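# Reorient a loose object in an up-turned robot hand

## Task

An object rests loose on the upward-facing palm of the robot hand. Rotate it inside that hand until its orientation relative to the hand matches the two goal pictures. Only the hand may touch it (the wrist camera, the camera's post and the arm's final link count as hand); any contact with something else, or the object leaving the hand, is a failure. To complete, keep the object motionless for a moment in the palm or fingers, clear of the wrist, camera and post, with the palm pointing straight up and no hand motor showing "moving" or "overload" or building up toward a shutdown (motors dead since the start are exempt), then declare it done.

## Robot and tools

Robot: one six-joint arm ending in a right hand with 16 motors: index, middle and ring fingers each have _mcp (knuckle bend), _abd (sideways swing), _pip and _dip (middle and end hinges); the thumb has thumb_cmc (swing from beside the palm to in front of it), thumb_axl (roll about its length), thumb_mcp and thumb_ipl (bends). A fixed mast stands at the wrist on the palm side (x +0.05 to +0.10, z -0.16 to -0.11, up to y +0.06 m) and can collide with things. Fingertips have grippy rubber caps; the rest of the hand is slippery.

Frames: the scene frame has its origin on the table under the arm base, +z up, +y to the left when looking along +x. The hand point sits in front of the palm where thumb tip meets index and middle tips. Its own axes: +z along straightened fingers toward the tips, +x across the palm away from the thumb, +y out of the palm face (palm surface at y = -0.062 m). Knuckles are at z = -0.017 m; straight fingertips reach 0.139 m beyond. Bending fingers moves tips toward +y. For the goal, the palm (+y axis) must point straight up.

A row is one flat list of 24 numbers, each in [-1, 1]: dx, dy, dz, rx, ry, rz, then the 16 hand numbers in the order index_mcp, index_abd, index_pip, index_dip, middle_mcp, middle_abd, middle_pip, middle_dip, ring_mcp, ring_abd, ring_pip, ring_dip, thumb_cmc, thumb_axl, thumb_mcp, thumb_ipl, then current_limit, speed.
- dx..rz: an offset (not a pose) of the hand point's target, in the hand point's own axes, counted from the pose in the latest result that reported it (before any such result in this scene, and for second or later calls in one reply, from where the robot is when the action begins). Every row in an action is counted from that same base, not from the previous row. 1.0 = 0.6 m of travel or 180 degrees; rx, ry, rz form a single rotation vector. All zeros is not a hold: it pulls the hand back to the base pose.
- Hand numbers: absolute goal angles, linear between each hinge's two stops. Brackets give degrees at +1, at -1, then the value that is straight. Fingers: _mcp (-18, +128; +0.75), lower value curls toward the palm; _abd (-60, +60; +0.00), lower swings away from the thumb; _pip (-29, +108; +0.58); _dip (-21, +117; +0.70). Thumb: thumb_cmc (-20, +120; +0.71), lower swings it in front of the palm; thumb_axl (-27, +140; +0.68); thumb_mcp (-69, +109; +0.23); thumb_ipl (-77, +108; +0.17). With thumb_axl straight, lowering thumb_mcp/thumb_ipl bends toward +z; at thumb_axl -0.40 they bend in the thumb_cmc swing direction.
- current_limit: cap on every motor's current, 0 mA at -1 up to 550 mA at +1 (minimum 11 mA); it also limits hinge speed, and far below 0 a finger may not lift. speed: set-points travel at (speed+1)/2 of 5.9 rad/s. Start values: current_limit +0.4, speed -0.6. Last written values persist.

Tools:
- execute_actions {"actions": [...], "pictures": bool}: at most one item. Empty list = just read state. {"rows": [[24 numbers], ...], "steps": n} runs up to 15 steps of 1/30 s (default 15), one row per step, last row repeated. {"steps": n} alone waits up to 300 steps counted from the last result, reply time included. A refused call sends nothing.
- move {"target": [24 numbers], "speed": m/s 0.002 to 0.5 (default 0.25; turning limited to twice this in rad/s), "stop_force": N 9 to 40, optional}: straight path toward the offset target, 0.5 to 10 s; hand numbers are sent at the start. stop_force ends the path when push against the motion rises by that much; unreliable on moves that rotate, and leave it out when backing away from contact.
- wait {"seconds": 0 to 10}: runs time without new commands.
- zoom_image {"camera": one of cam_head_left, cam_head_right, cam_high, cam_low, cam_wrist, "region": [x0, y0, x1, y1]} in pixels, at most 504x504.
- show_instructions {}: shows the goal pictures again.
- finished_scene {"scene": n}: ends and grades the scene; irreversible; this is how you declare done.

Per step the commanded pose is clipped to 100 mm and 16 degrees from the measured pose; arm motion lags about 0.17 s. Check the pose in each result and send the remainder.

Results: end_effector_position (m) and end_effector_quat_wxyz in the scene frame, velocities, joint positions and torques, Wrist force/torque in hand axes (noisy, offset, saturates near 50 N). Per motor: hand_goal, hand_measured (same scale), hand_current_ma, hand_state (moving, goal, blocked, overload), plus hand_current_limit and hand_speed. "pose unreachable"/HELD mean the clearance check altered or blocked commands. A move adds a "move:" line with its ending (done, off_target, moving, held, contact, fault) and limits (paced = clipped, held = steps blocked). "Hand target" is where the controller is heading.

Avoid: motor current at 495 mA or more for 5 s shuts that motor down for 10 s (lower current_limit when gripping hard); contact torque at a joint limit or 150 N external force stops the arm 10 s; motor heat from 85 °C brakes the arm. Don't drop the object, let it touch anything but the hand, hit the table, or knock things off it. Turn gently and slowly; an occasional disturbance may nudge the object. Reply time keeps the simulation running.

Each tool is called as name(argument=value, ...), one argument or row to a line, values as JSON.

Reference images:

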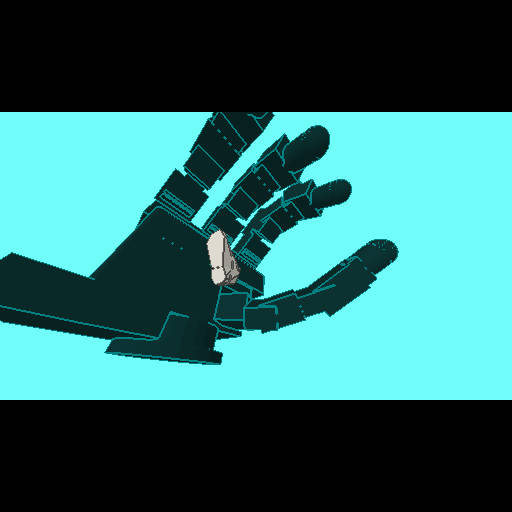

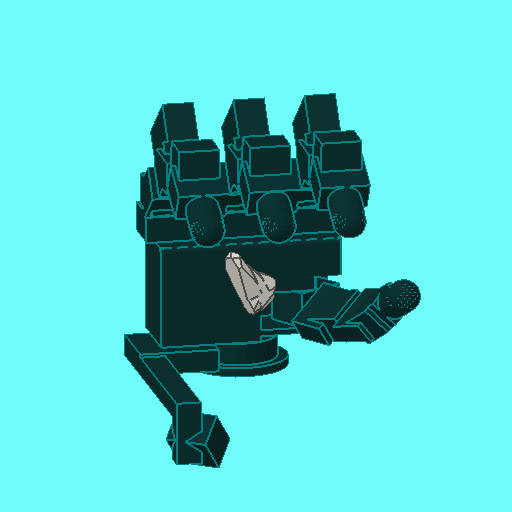

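## Session

execute_actions(
  actions=[],
)

Scene clock: 0.00 s of 4800.00 s.
end_effector_position=(+0.6022, +0.0582, +0.5068) hand_goal=(+0.046, +0.000, -0.008, +0.280, +0.046, +0.000, -0.008, +0.280, +0.046, +0.000, -0.008, +0.280, -0.104, +0.266, +0.032, -0.018) hand_measured=(+0.060, +0.000, -0.006, +0.282, +0.062, +0.000, -0.006, +0.282, +0.060, +0.000, -0.006, +0.282, -0.090, +0.270, +0.034, -0.016) hand_current_ma=(+79, +0, +12, +12, +82, +0, +14, +12, +79, +0, +12, +13, +68, +24, +12, +12) hand_state=(goal, goal, goal, goal, goal, goal, goal, goal, goal, goal, goal, goal, goal, goal, goal, goal) hand_current_limit=0.40 hand_speed=-0.60 end_effector_quat_wxyz=(+0.511, +0.464, +0.515, +0.509) end_effector_velocity=(+0.000, -0.000, +0.000) end_effector_angular_velocity=(-0.000, -0.001, -0.000)
Joint positions: [-0.136 -1.194  2.21  -4.189 -1.337 -0.05 ]
Joint velocities: [-0.     0.001 -0.001 -0.    -0.    -0.   ]
Joint torques (N m, as the arm reports them, + toward a larger angle): no reading
Wrist force (N, on the end effector, along its own x y z axes, offset not removed): no reading
Wrist torque (N m, same axes, about the end effector's origin, offset not removed): no reading
Hand target: +0.602, +0.058, +0.507; +0.511, +0.464, +0.515, +0.509

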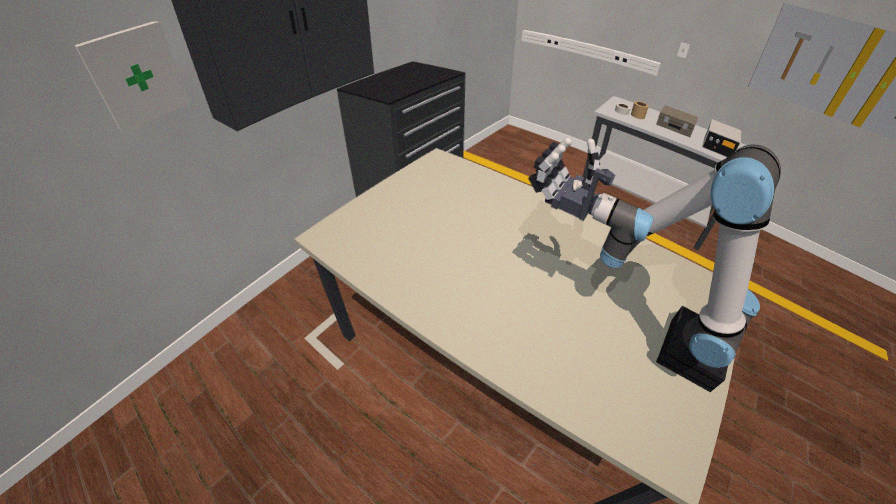

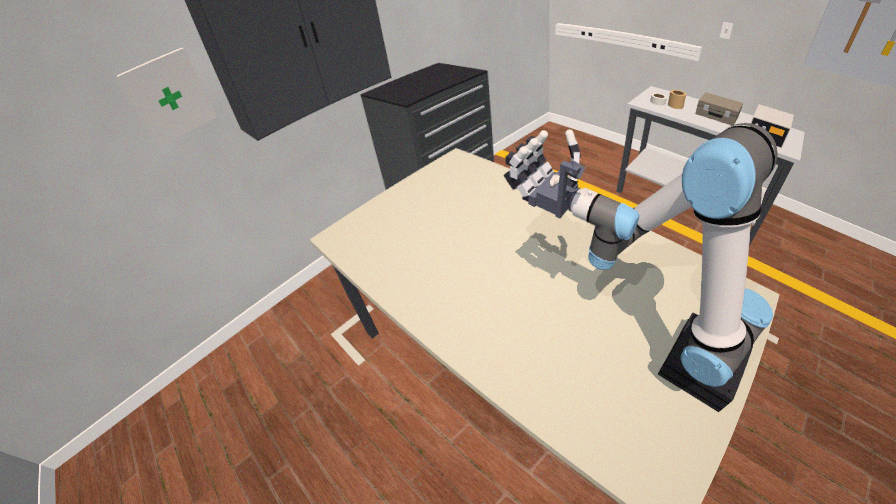

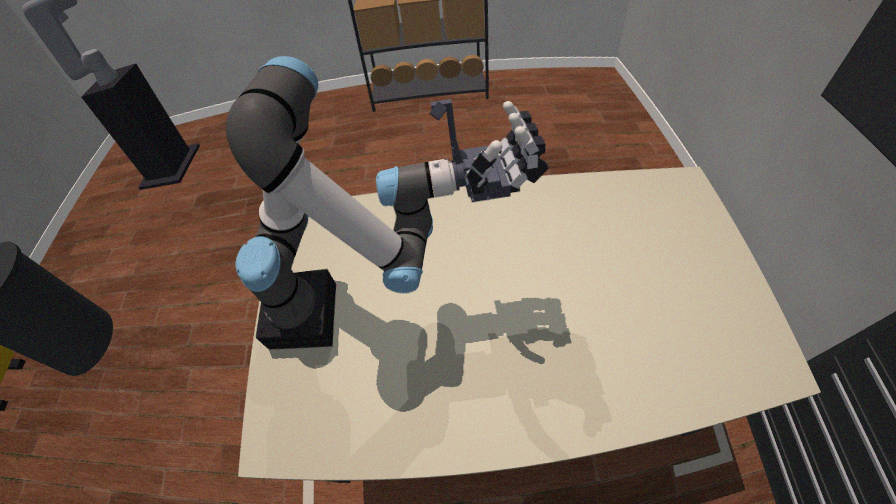

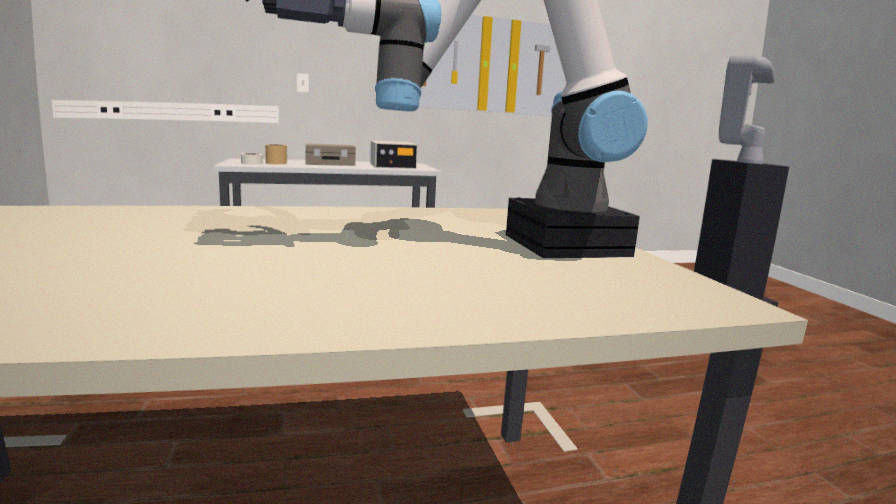

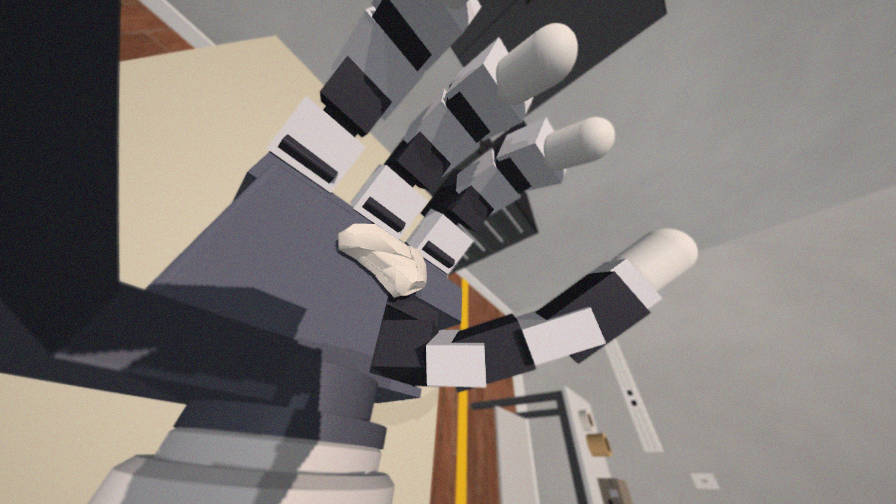

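zoom_image(
  camera="cam_wrist",
  region=[290, 170, 490, 370],
)

zoom_image(
  camera="cam_head_left",
  region=[510, 120, 630, 240],
)

show_instructions(
)

Region (290, 170, 490, 370) of cam_wrist's 896x504 image, scaled by 2.520, with more detail than that image has.

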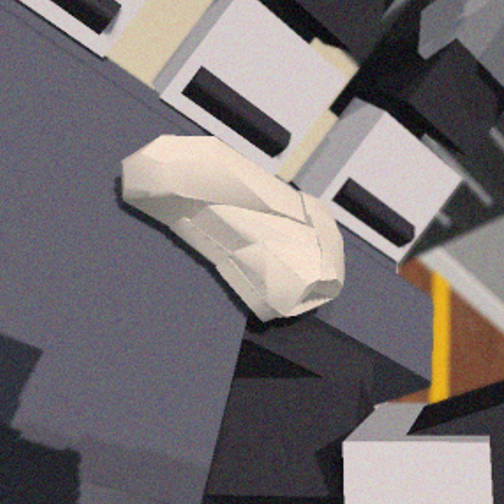

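Region (510, 120, 630, 240) of cam_head_left's 896x504 image, scaled by 4.200, with more detail than that image has.

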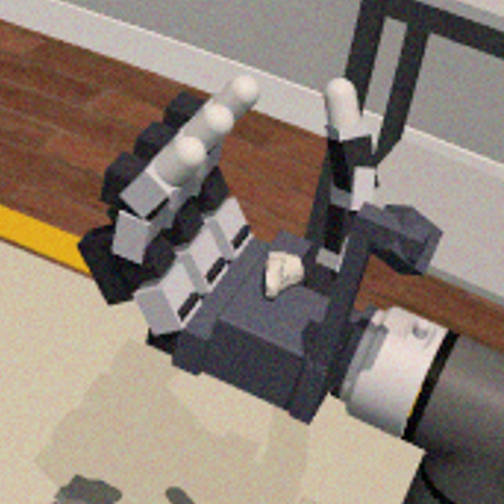

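Reference images for this scene: goal picture from the wrist camera place, goal picture looking into the palm.

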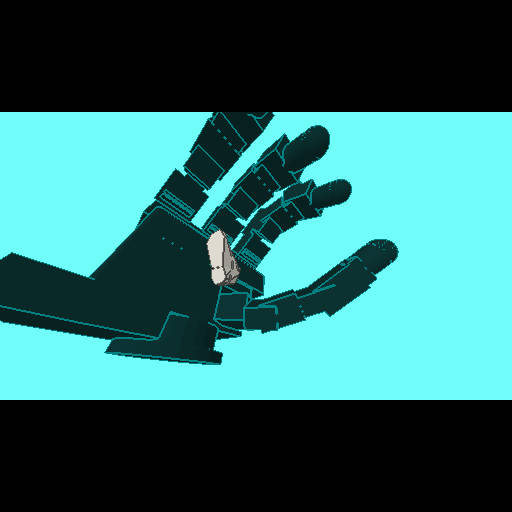

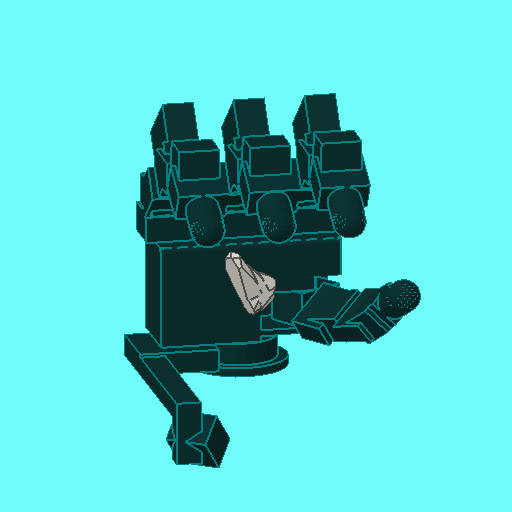

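zoom_image(
  camera="cam_wrist",
  region=[330, 210, 440, 310],
)

zoom_image(
  camera="cam_head_left",
  region=[555, 165, 600, 205],
)

zoom_image(
  camera="cam_head_right",
  region=[525, 155, 585, 210],
)

zoom_image(
  camera="cam_high",
  region=[450, 120, 540, 210],
)

Region (330, 210, 440, 310) of cam_wrist's 896x504 image, scaled by 4.582, with more detail than that image has; it fills the top 458 rows of this view, and the rest is white.

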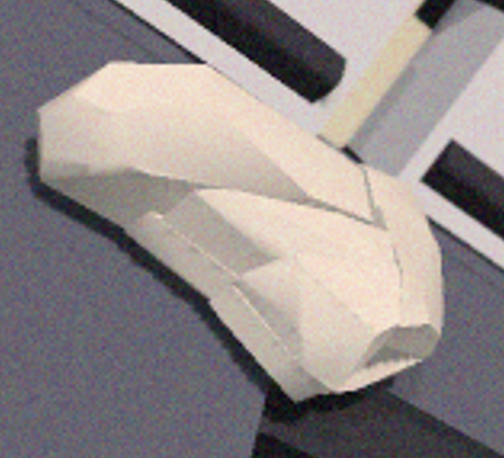

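Region (555, 165, 600, 205) of cam_head_left's 896x504 image, scaled by 11.200, with more detail than that image has.

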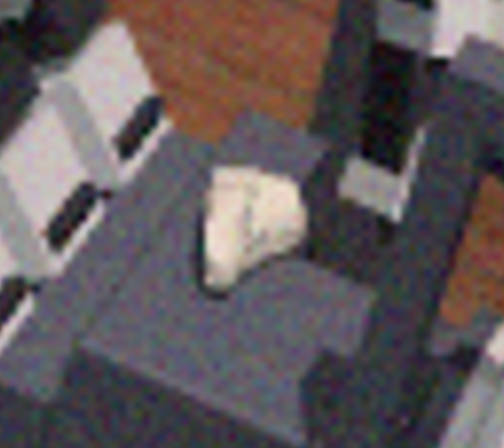

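Region (525, 155, 585, 210) of cam_head_right's 896x504 image, scaled by 8.400, with more detail than that image has; it fills the top 462 rows of this view, and the rest is white.

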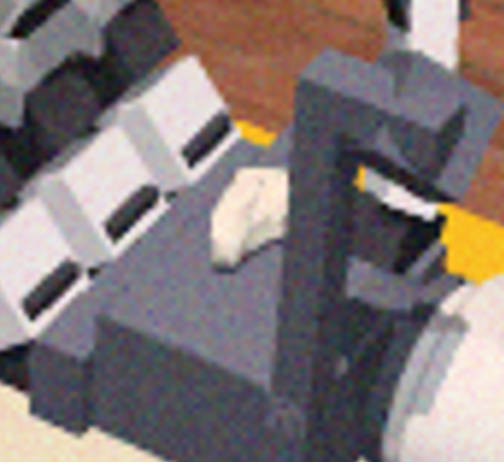

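Region (450, 120, 540, 210) of cam_high's 896x504 image, scaled by 5.600, with more detail than that image has.

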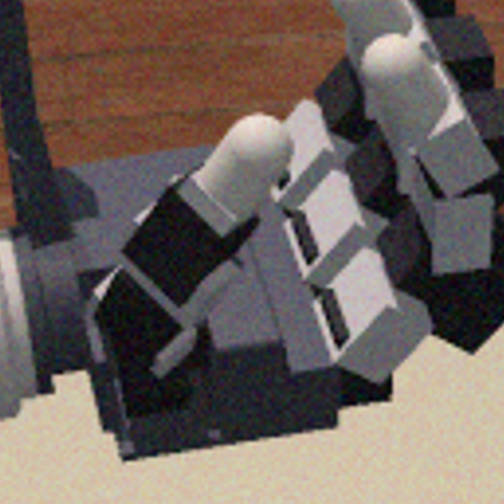

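move(
  target=[0,0,0,0.11,0,0.017,-0.4,0,0.3,0.4,-0.4,0,0.3,0.4,-0.4,0,0.3,0.4,0.0,0.266,0.1,0.1,0.4,-0.6],
  speed=0.15,
)

Scene clock: 36.07 s of 4800.00 s.
end_effector_position=(+0.6020, +0.0582, +0.5066) hand_goal=(-0.400, +0.000, +0.300, +0.400, -0.400, +0.000, +0.300, +0.400, -0.400, +0.000, +0.300, +0.400, +0.000, +0.266, +0.100, +0.100) hand_measured=(-0.394, +0.000, +0.298, +0.396, -0.392, +0.000, +0.298, +0.398, -0.394, +0.000, +0.298, +0.396, +0.006, +0.270, +0.100, +0.098) hand_current_ma=(+37, +0, -12, -16, +38, +0, -14, -16, +37, +0, -12, -18, +26, +23, -7, -15) hand_state=(goal, goal, goal, goal, goal, goal, goal, goal, goal, goal, goal, goal, goal, goal, goal, goal) hand_current_limit=0.40 hand_speed=-0.60 end_effector_quat_wxyz=(+0.410, +0.558, +0.582, +0.426) end_effector_velocity=(-0.000, +0.000, +0.001) end_effector_angular_velocity=(+0.001, +0.007, +0.000)
Joint positions: [-0.128 -1.5    2.273 -3.594 -1.366 -0.072]
Joint velocities: [ 0.    -0.008 -0.001  0.015 -0.    -0.001]
Joint torques (N m, as the arm reports them, + toward a larger angle): [ 11.19 -31.21 -33.84  -0.71  -1.33  -2.09]
Wrist force (N, on the end effector, along its own x y z axes, offset not removed): [-3.4 0.9 -1.1]
Wrist torque (N m, same axes, about the end effector's origin, offset not removed): [0.06 0.72 0.09]
Hand target: +0.602, +0.058, +0.507; +0.410, +0.558, +0.583, +0.426
Off the commanded pose: 0.000 m, 0 deg.
After step 90, 31.50 s passed at rest.
move: done
camera_calibration (this result's frames):
cam_wrist: T_world_to_cam=[[0.312133, -0.674057, 0.669492, -0.45512], [-0.822641, -0.544262, -0.164438, 0.556233], [0.47522, -0.499425, -0.724389, 0.243441], [0, 0, 0, 1]] pos_world=[0.48395, 0.117541, 0.572511]

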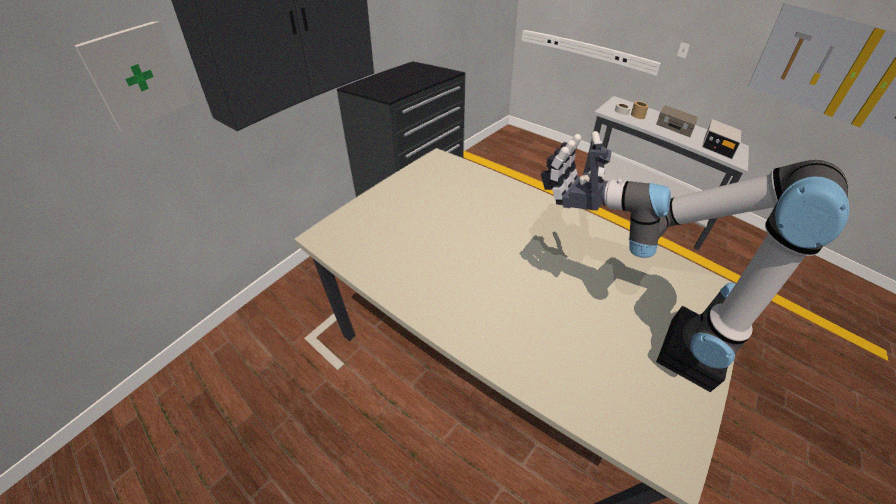

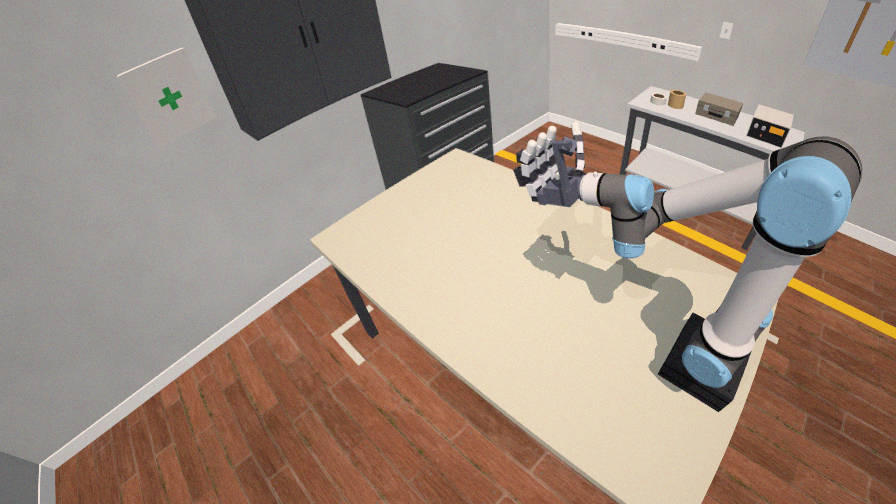

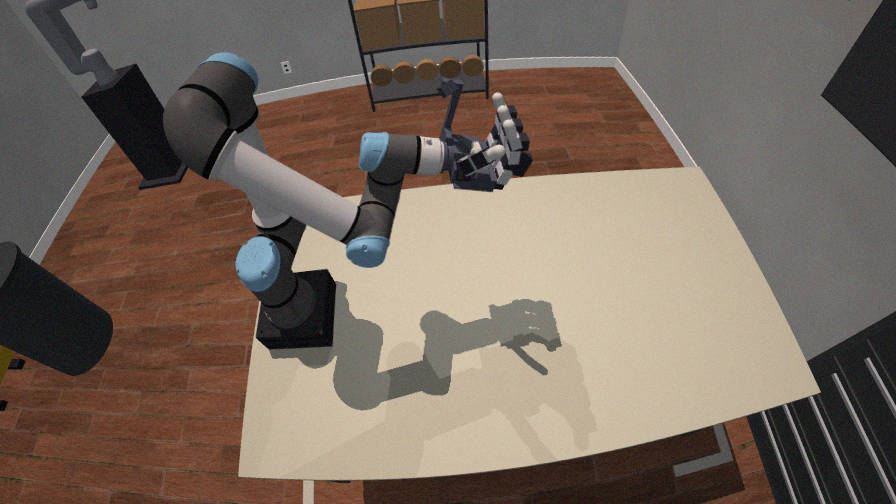

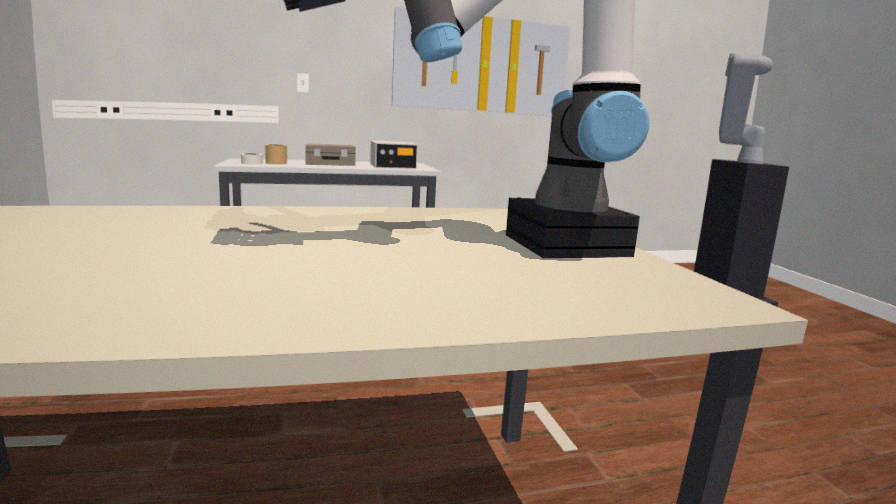

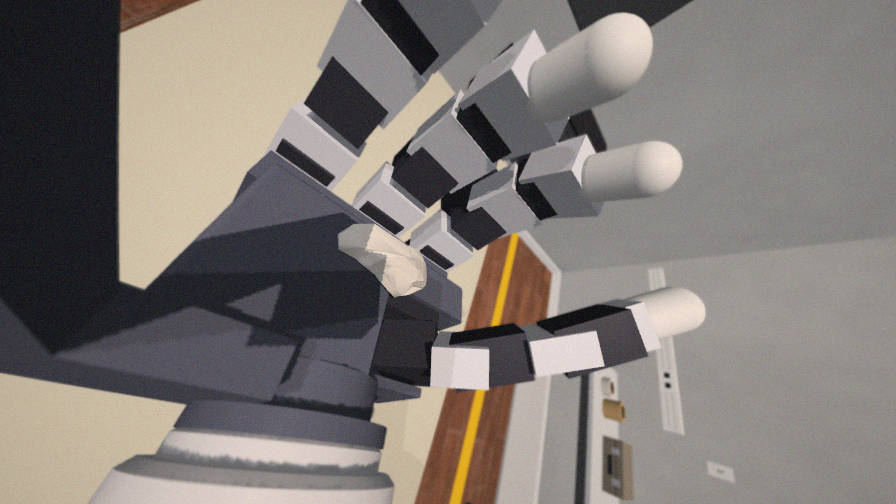

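move(
  target=[0,0,0,0.07,0,0,-0.4,0,0.3,0.4,-0.4,0,0.3,0.4,-0.4,0,0.3,0.4,0.0,0.266,0.1,0.1,0.4,-0.6],
  speed=0.08,
)

Scene clock: 41.40 s of 4800.00 s.
end_effector_position=(+0.6020, +0.0582, +0.5065) hand_goal=(-0.400, +0.000, +0.300, +0.400, -0.400, +0.000, +0.300, +0.400, -0.400, +0.000, +0.300, +0.400, +0.000, +0.266, +0.100, +0.100) hand_measured=(-0.394, +0.000, +0.298, +0.398, -0.392, +0.000, +0.298, +0.398, -0.394, +0.000, +0.298, +0.396, +0.006, +0.270, +0.100, +0.098) hand_current_ma=(+37, +0, -9, -15, +38, +0, -10, -15, +37, +0, -9, -16, +26, +23, -7, -15) hand_state=(goal, goal, goal, goal, goal, goal, goal, goal, goal, goal, goal, goal, goal, goal, goal, goal) hand_current_limit=0.40 hand_speed=-0.60 end_effector_quat_wxyz=(+0.346, +0.599, +0.626, +0.360) end_effector_velocity=(+0.000, +0.000, -0.000) end_effector_angular_velocity=(-0.000, +0.009, +0.001)
Joint positions: [-0.125 -1.656  2.224 -3.166 -1.388 -0.113]
Joint velocities: [ 0.001 -0.004 -0.004  0.017 -0.001 -0.002]
Joint torques (N m, as the arm reports them, + toward a larger angle): [ 11.04 -28.5  -36.19  -1.45  -1.24  -2.22]
Wrist force (N, on the end effector, along its own x y z axes, offset not removed): [-1.5 0.2 -0.6]
Wrist torque (N m, same axes, about the end effector's origin, offset not removed): [0.03 0.44 0.18]
Hand target: +0.602, +0.058, +0.507; +0.346, +0.599, +0.626, +0.360
Off the commanded pose: 0.000 m, 0 deg.
After step 90, 0.63 s passed at rest.
move: done
camera_calibration (this result's frames):
cam_wrist: T_world_to_cam=[[0.450601, -0.668479, 0.591688, -0.499317], [-0.838305, -0.544716, 0.0230017, 0.470679], [0.306926, -0.50638, -0.805839, 0.386417], [0, 0, 0, 1]] pos_world=[0.500964, 0.118277, 0.596003]

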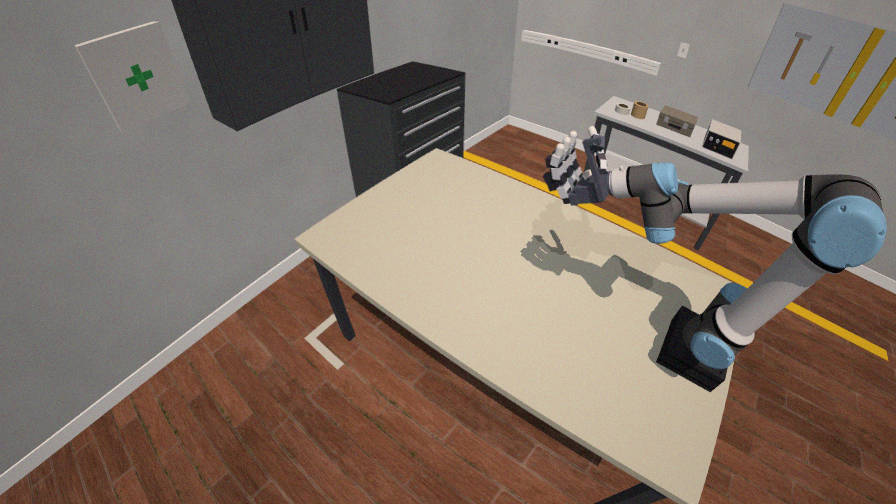

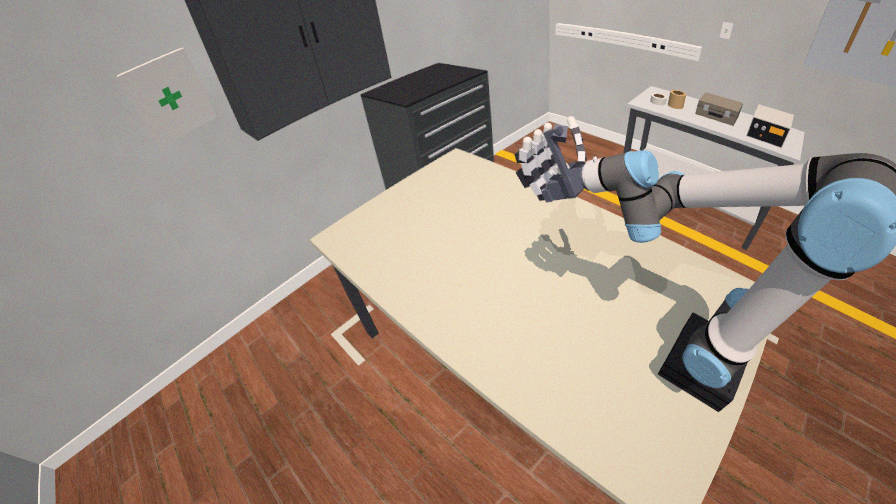

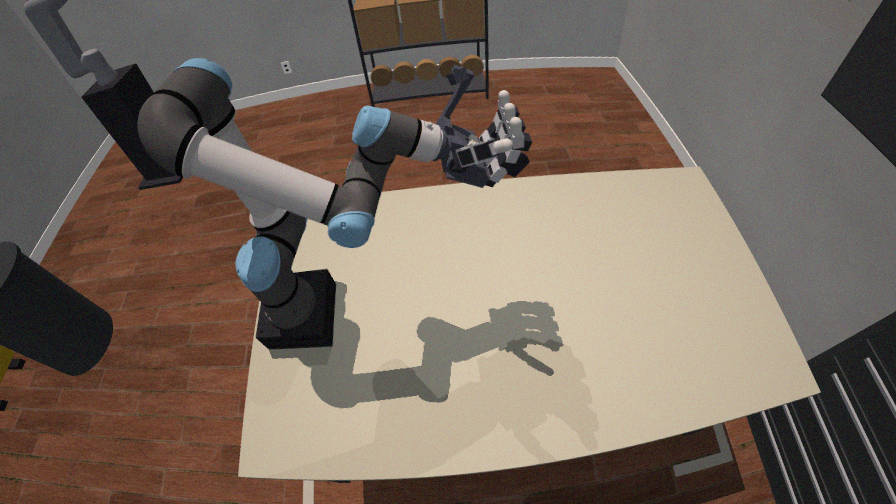

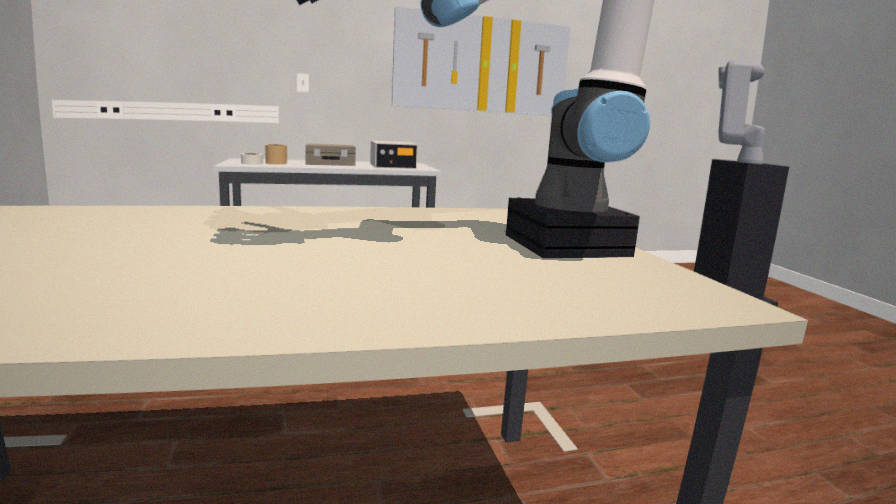

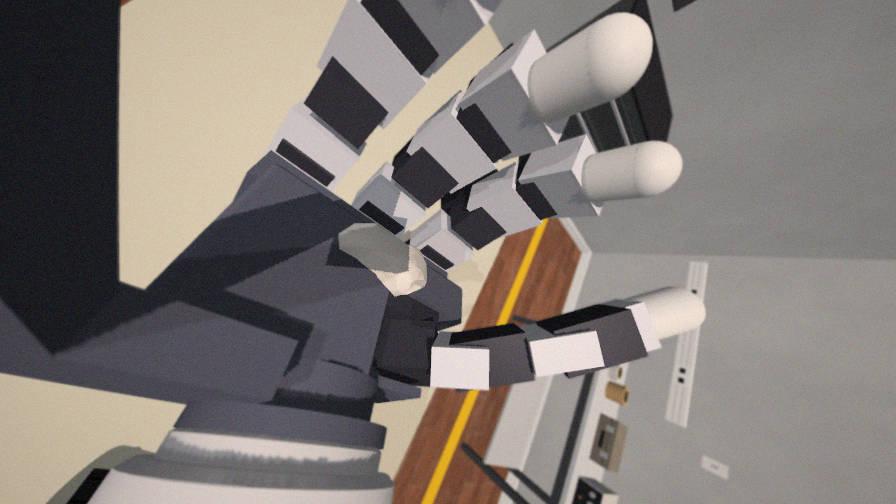

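move(
  target=[0,0,0,0.045,0,0,-0.4,-0.12,0.3,0.4,-0.4,0,0.3,0.4,-0.4,0.12,0.3,0.4,0.0,0.266,0.1,0.1,0.4,-0.6],
  speed=0.05,
)

Scene clock: 45.50 s of 4800.00 s.
end_effector_position=(+0.6019, +0.0582, +0.5065) hand_goal=(-0.400, -0.120, +0.300, +0.400, -0.400, +0.000, +0.300, +0.400, -0.400, +0.120, +0.300, +0.400, +0.000, +0.266, +0.100, +0.100) hand_measured=(-0.394, -0.118, +0.298, +0.398, -0.392, +0.000, +0.298, +0.398, -0.394, +0.118, +0.298, +0.396, +0.006, +0.270, +0.100, +0.098) hand_current_ma=(+37, +12, -7, -14, +39, +0, -7, -14, +37, -13, -7, -15, +26, +23, -7, -15) hand_state=(goal, goal, goal, goal, goal, goal, goal, goal, goal, goal, goal, goal, goal, goal, goal, goal) hand_current_limit=0.40 hand_speed=-0.60 end_effector_quat_wxyz=(+0.303, +0.622, +0.649, +0.315) end_effector_velocity=(+0.000, +0.000, +0.000) end_effector_angular_velocity=(-0.000, +0.008, +0.000)
Joint positions: [-0.12  -1.72   2.158 -2.895 -1.41  -0.134]
Joint velocities: [ 0.001 -0.002 -0.006  0.016 -0.001 -0.001]
Joint torques (N m, as the arm reports them, + toward a larger angle): [ 11.15 -26.01 -38.93  -1.61  -1.12  -2.09]
Wrist force (N, on the end effector, along its own x y z axes, offset not removed): [-0.6 1.6 -2.6]
Wrist torque (N m, same axes, about the end effector's origin, offset not removed): [0.49 0.48 0.19]
Hand target: +0.602, +0.058, +0.507; +0.303, +0.622, +0.649, +0.315
Off the commanded pose: 0.000 m, 0 deg.
move: done
camera_calibration (this result's frames):
cam_wrist: T_world_to_cam=[[0.529206, -0.665332, 0.526568, -0.513792], [-0.826677, -0.54412, 0.143309, 0.402671], [0.191168, -0.511142, -0.837967, 0.472648], [0, 0, 0, 1]] pos_world=[0.514426, 0.118849, 0.608903]

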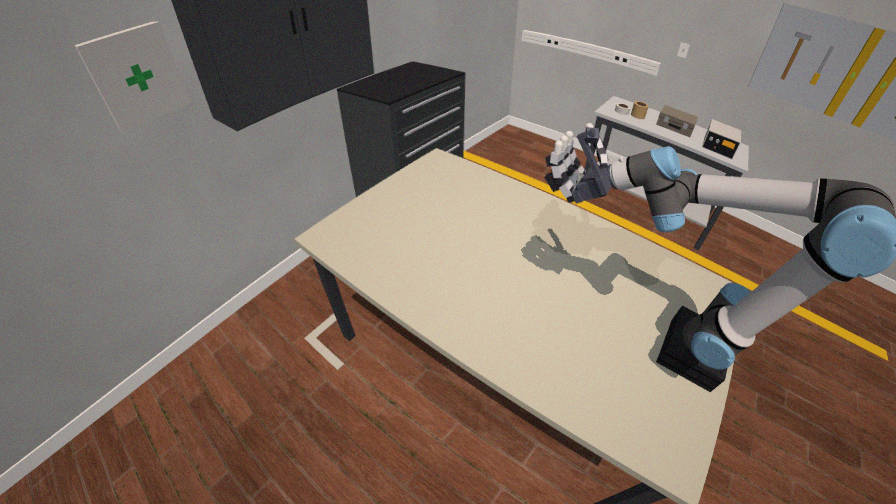

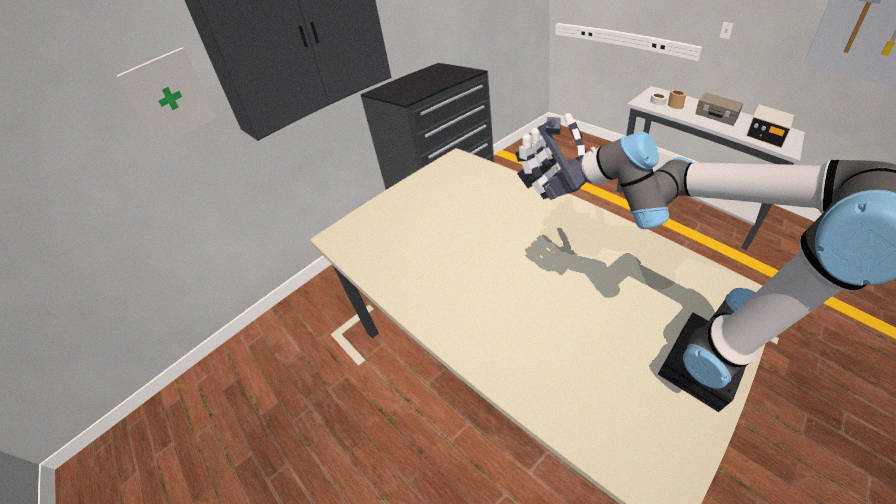

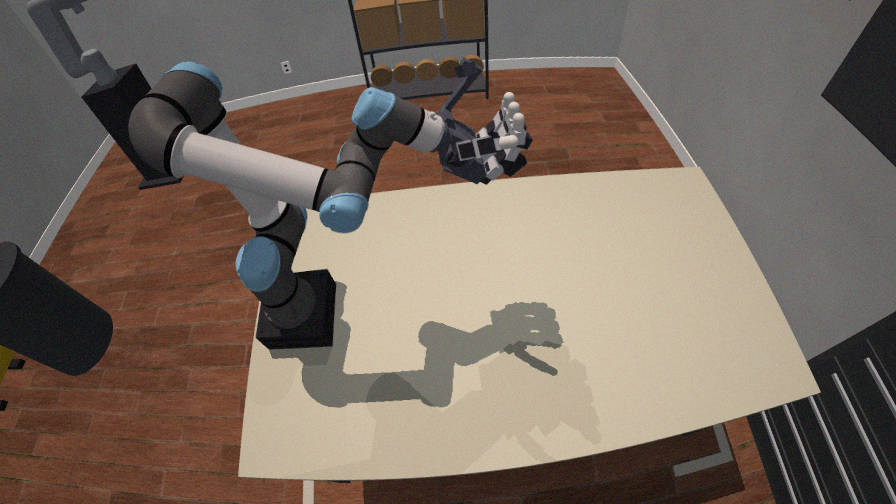

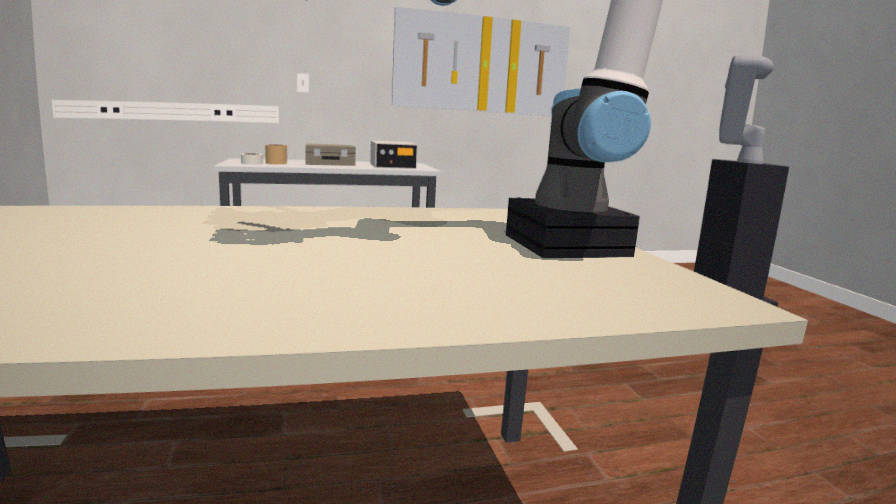

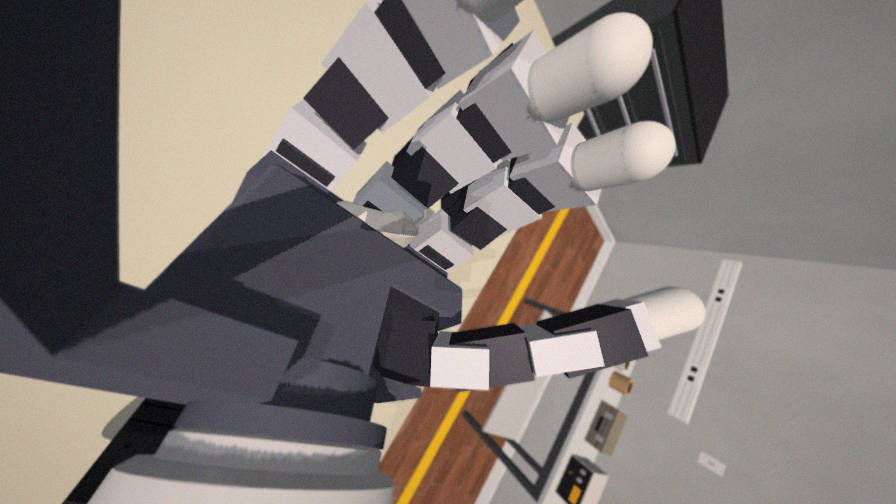

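zoom_image(
  camera="cam_wrist",
  region=[310, 150, 470, 290],
)

zoom_image(
  camera="cam_head_left",
  region=[535, 120, 625, 210],
)

zoom_image(
  camera="cam_high",
  region=[440, 90, 540, 190],
)

Region (310, 150, 470, 290) of cam_wrist's 896x504 image, scaled by 3.150, with more detail than that image has; it fills the top 441 rows of this view, and the rest is white.

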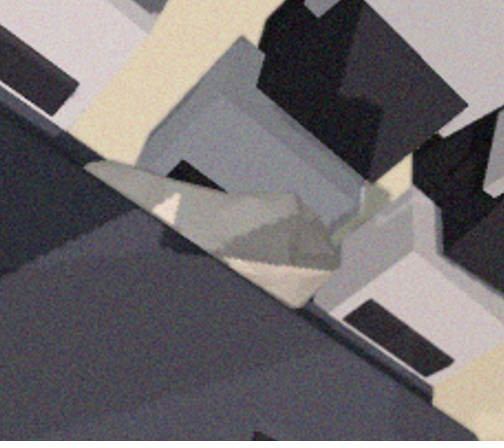

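Region (535, 120, 625, 210) of cam_head_left's 896x504 image, scaled by 5.600, with more detail than that image has.

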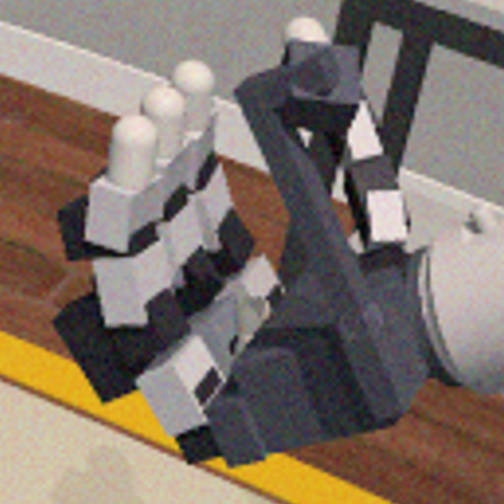

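Region (440, 90, 540, 190) of cam_high's 896x504 image, scaled by 5.040, with more detail than that image has.

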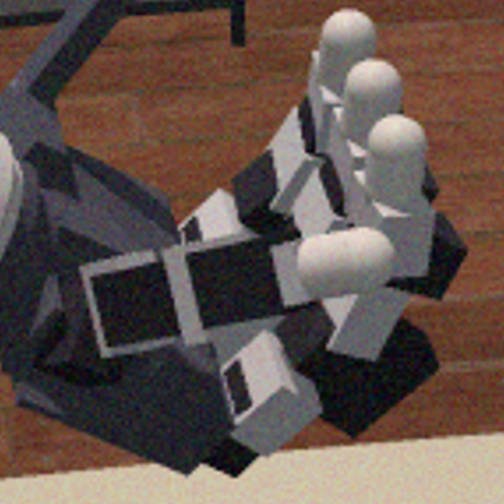

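move(
  target=[0,0,0,-0.19,0,0,0.6,-0.12,0.0,0.3,0.6,0,0.0,0.3,0.6,0.12,0.0,0.3,0.6,0.266,0.1,0.1,0.4,-0.85],
  speed=0.15,
)

zoom_image(
  camera="cam_high",
  region=[450, 100, 570, 220],
)

zoom_image(
  camera="cam_head_left",
  region=[510, 130, 610, 230],
)

Scene clock: 69.83 s of 4800.00 s.
end_effector_position=(+0.6021, +0.0582, +0.5067) hand_goal=(+0.600, -0.120, +0.000, +0.300, +0.600, +0.000, +0.000, +0.300, +0.600, +0.120, +0.000, +0.300, +0.600, +0.266, +0.100, +0.100) hand_measured=(+0.608, -0.118, +0.004, +0.302, +0.610, +0.000, +0.004, +0.302, +0.608, +0.118, +0.004, +0.302, +0.610, +0.270, +0.100, +0.098) hand_current_ma=(+47, +12, +23, +13, +48, +0, +25, +13, +47, -13, +23, +15, +52, +23, +3, -10) hand_state=(goal, goal, goal, goal, goal, goal, goal, goal, goal, goal, goal, goal, goal, goal, goal, goal) hand_current_limit=0.40 hand_speed=-0.85 end_effector_quat_wxyz=(+0.473, +0.505, +0.528, +0.492) end_effector_velocity=(-0.000, +0.000, +0.000) end_effector_angular_velocity=(-0.000, -0.001, +0.001)
Joint positions: [-0.123 -1.29   2.246 -4.019 -1.36  -0.021]
Joint velocities: [ 0.    -0.     0.    -0.     0.001 -0.   ]
Joint torques (N m, as the arm reports them, + toward a larger angle): [ 11.03 -22.4  -29.16  -5.11  -1.4    2.06]
Wrist force (N, on the end effector, along its own x y z axes, offset not removed): [-1.8 2.3 -1.2]
Wrist torque (N m, same axes, about the end effector's origin, offset not removed): [0.40 0.46 0.04]
Hand target: +0.602, +0.058, +0.507; +0.473, +0.505, +0.528, +0.492
Off the commanded pose: 0.000 m, 0 deg.
After step 90, 18.20 s passed at rest.
move: done
camera_calibration (this result's frames):
cam_wrist: T_world_to_cam=[[0.147238, -0.680722, 0.717592, -0.379891], [-0.76036, -0.541901, -0.358045, 0.61674], [0.632592, -0.492911, -0.597382, 0.0839788], [0, 0, 0, 1]] pos_world=[0.471754, 0.117006, 0.543594]

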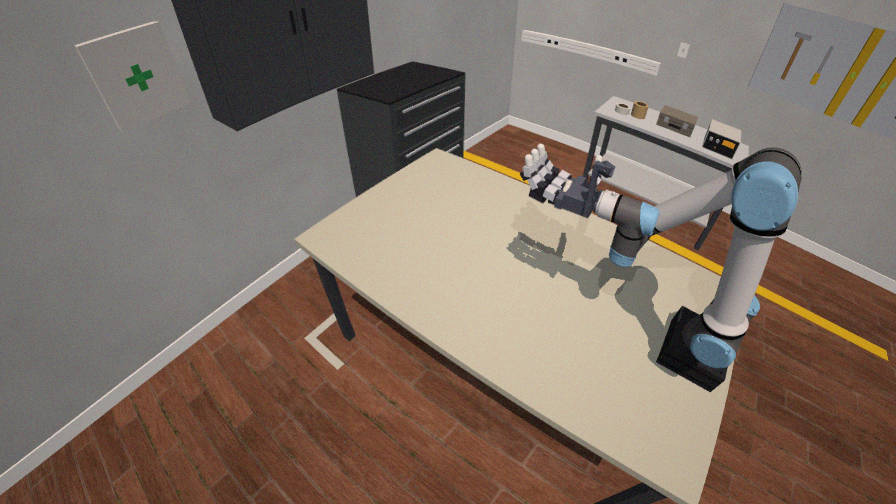

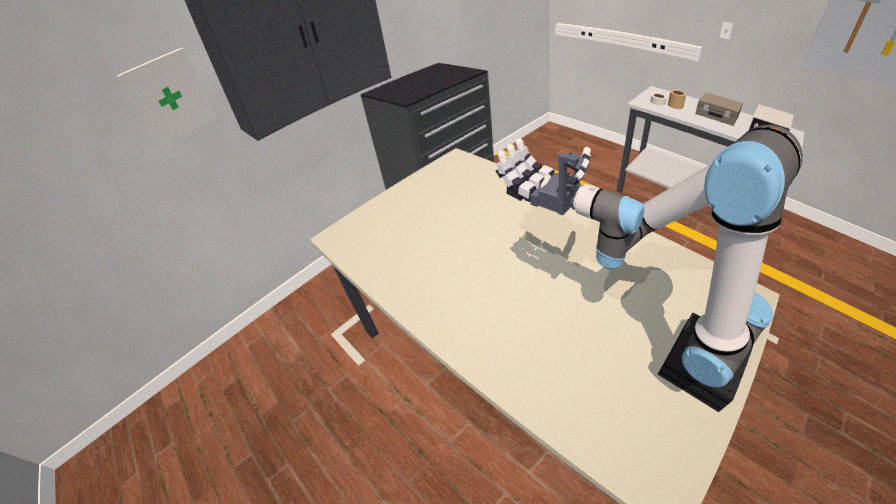

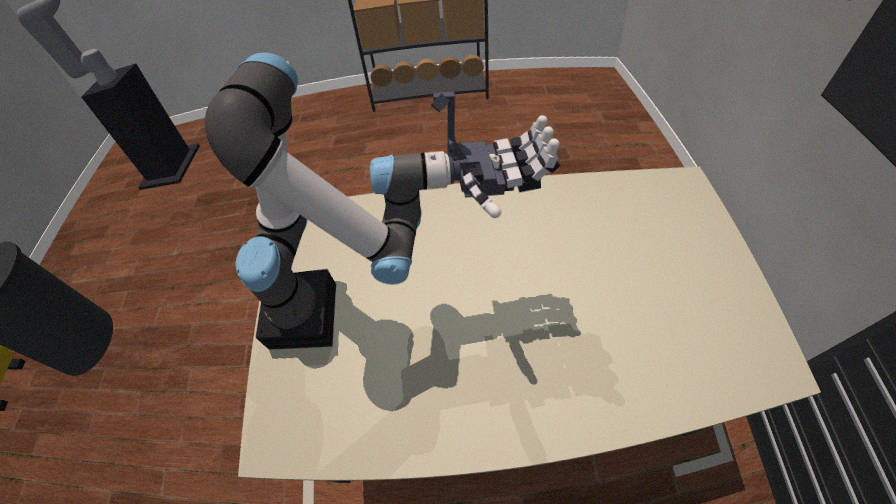

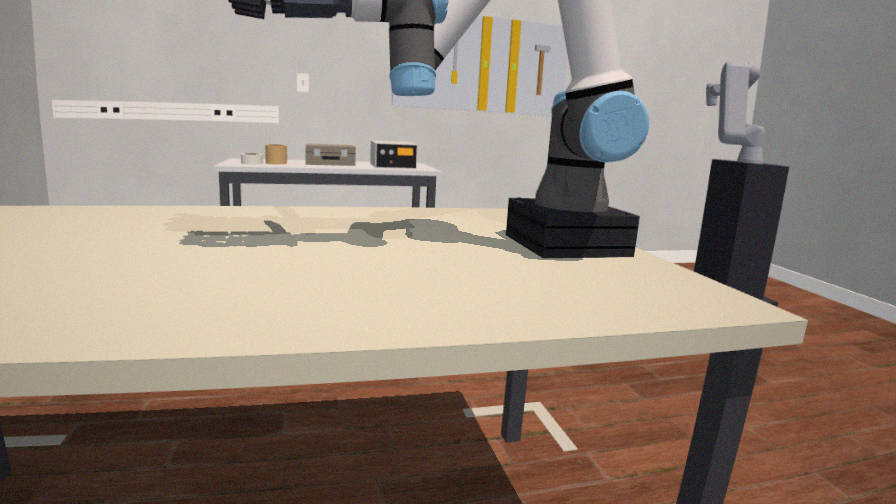

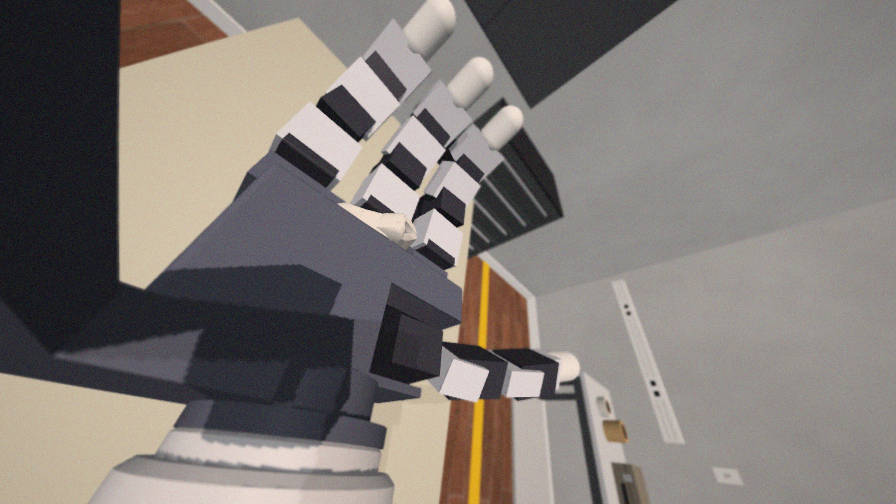

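Region (450, 100, 570, 220) of cam_high's 896x504 image, scaled by 4.200, with more detail than that image has.

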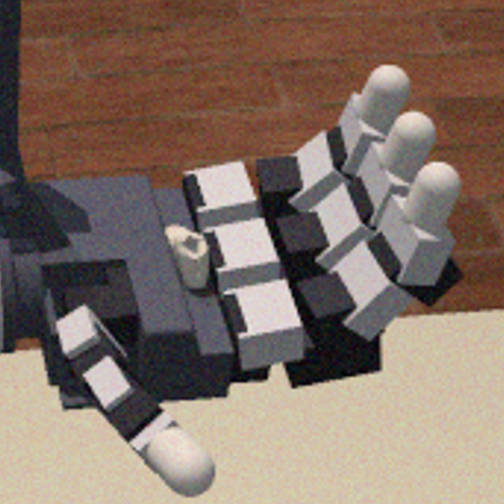

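Region (510, 130, 610, 230) of cam_head_left's 896x504 image, scaled by 5.040, with more detail than that image has.

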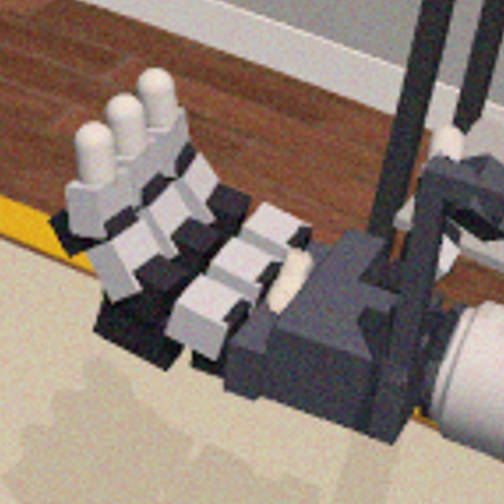

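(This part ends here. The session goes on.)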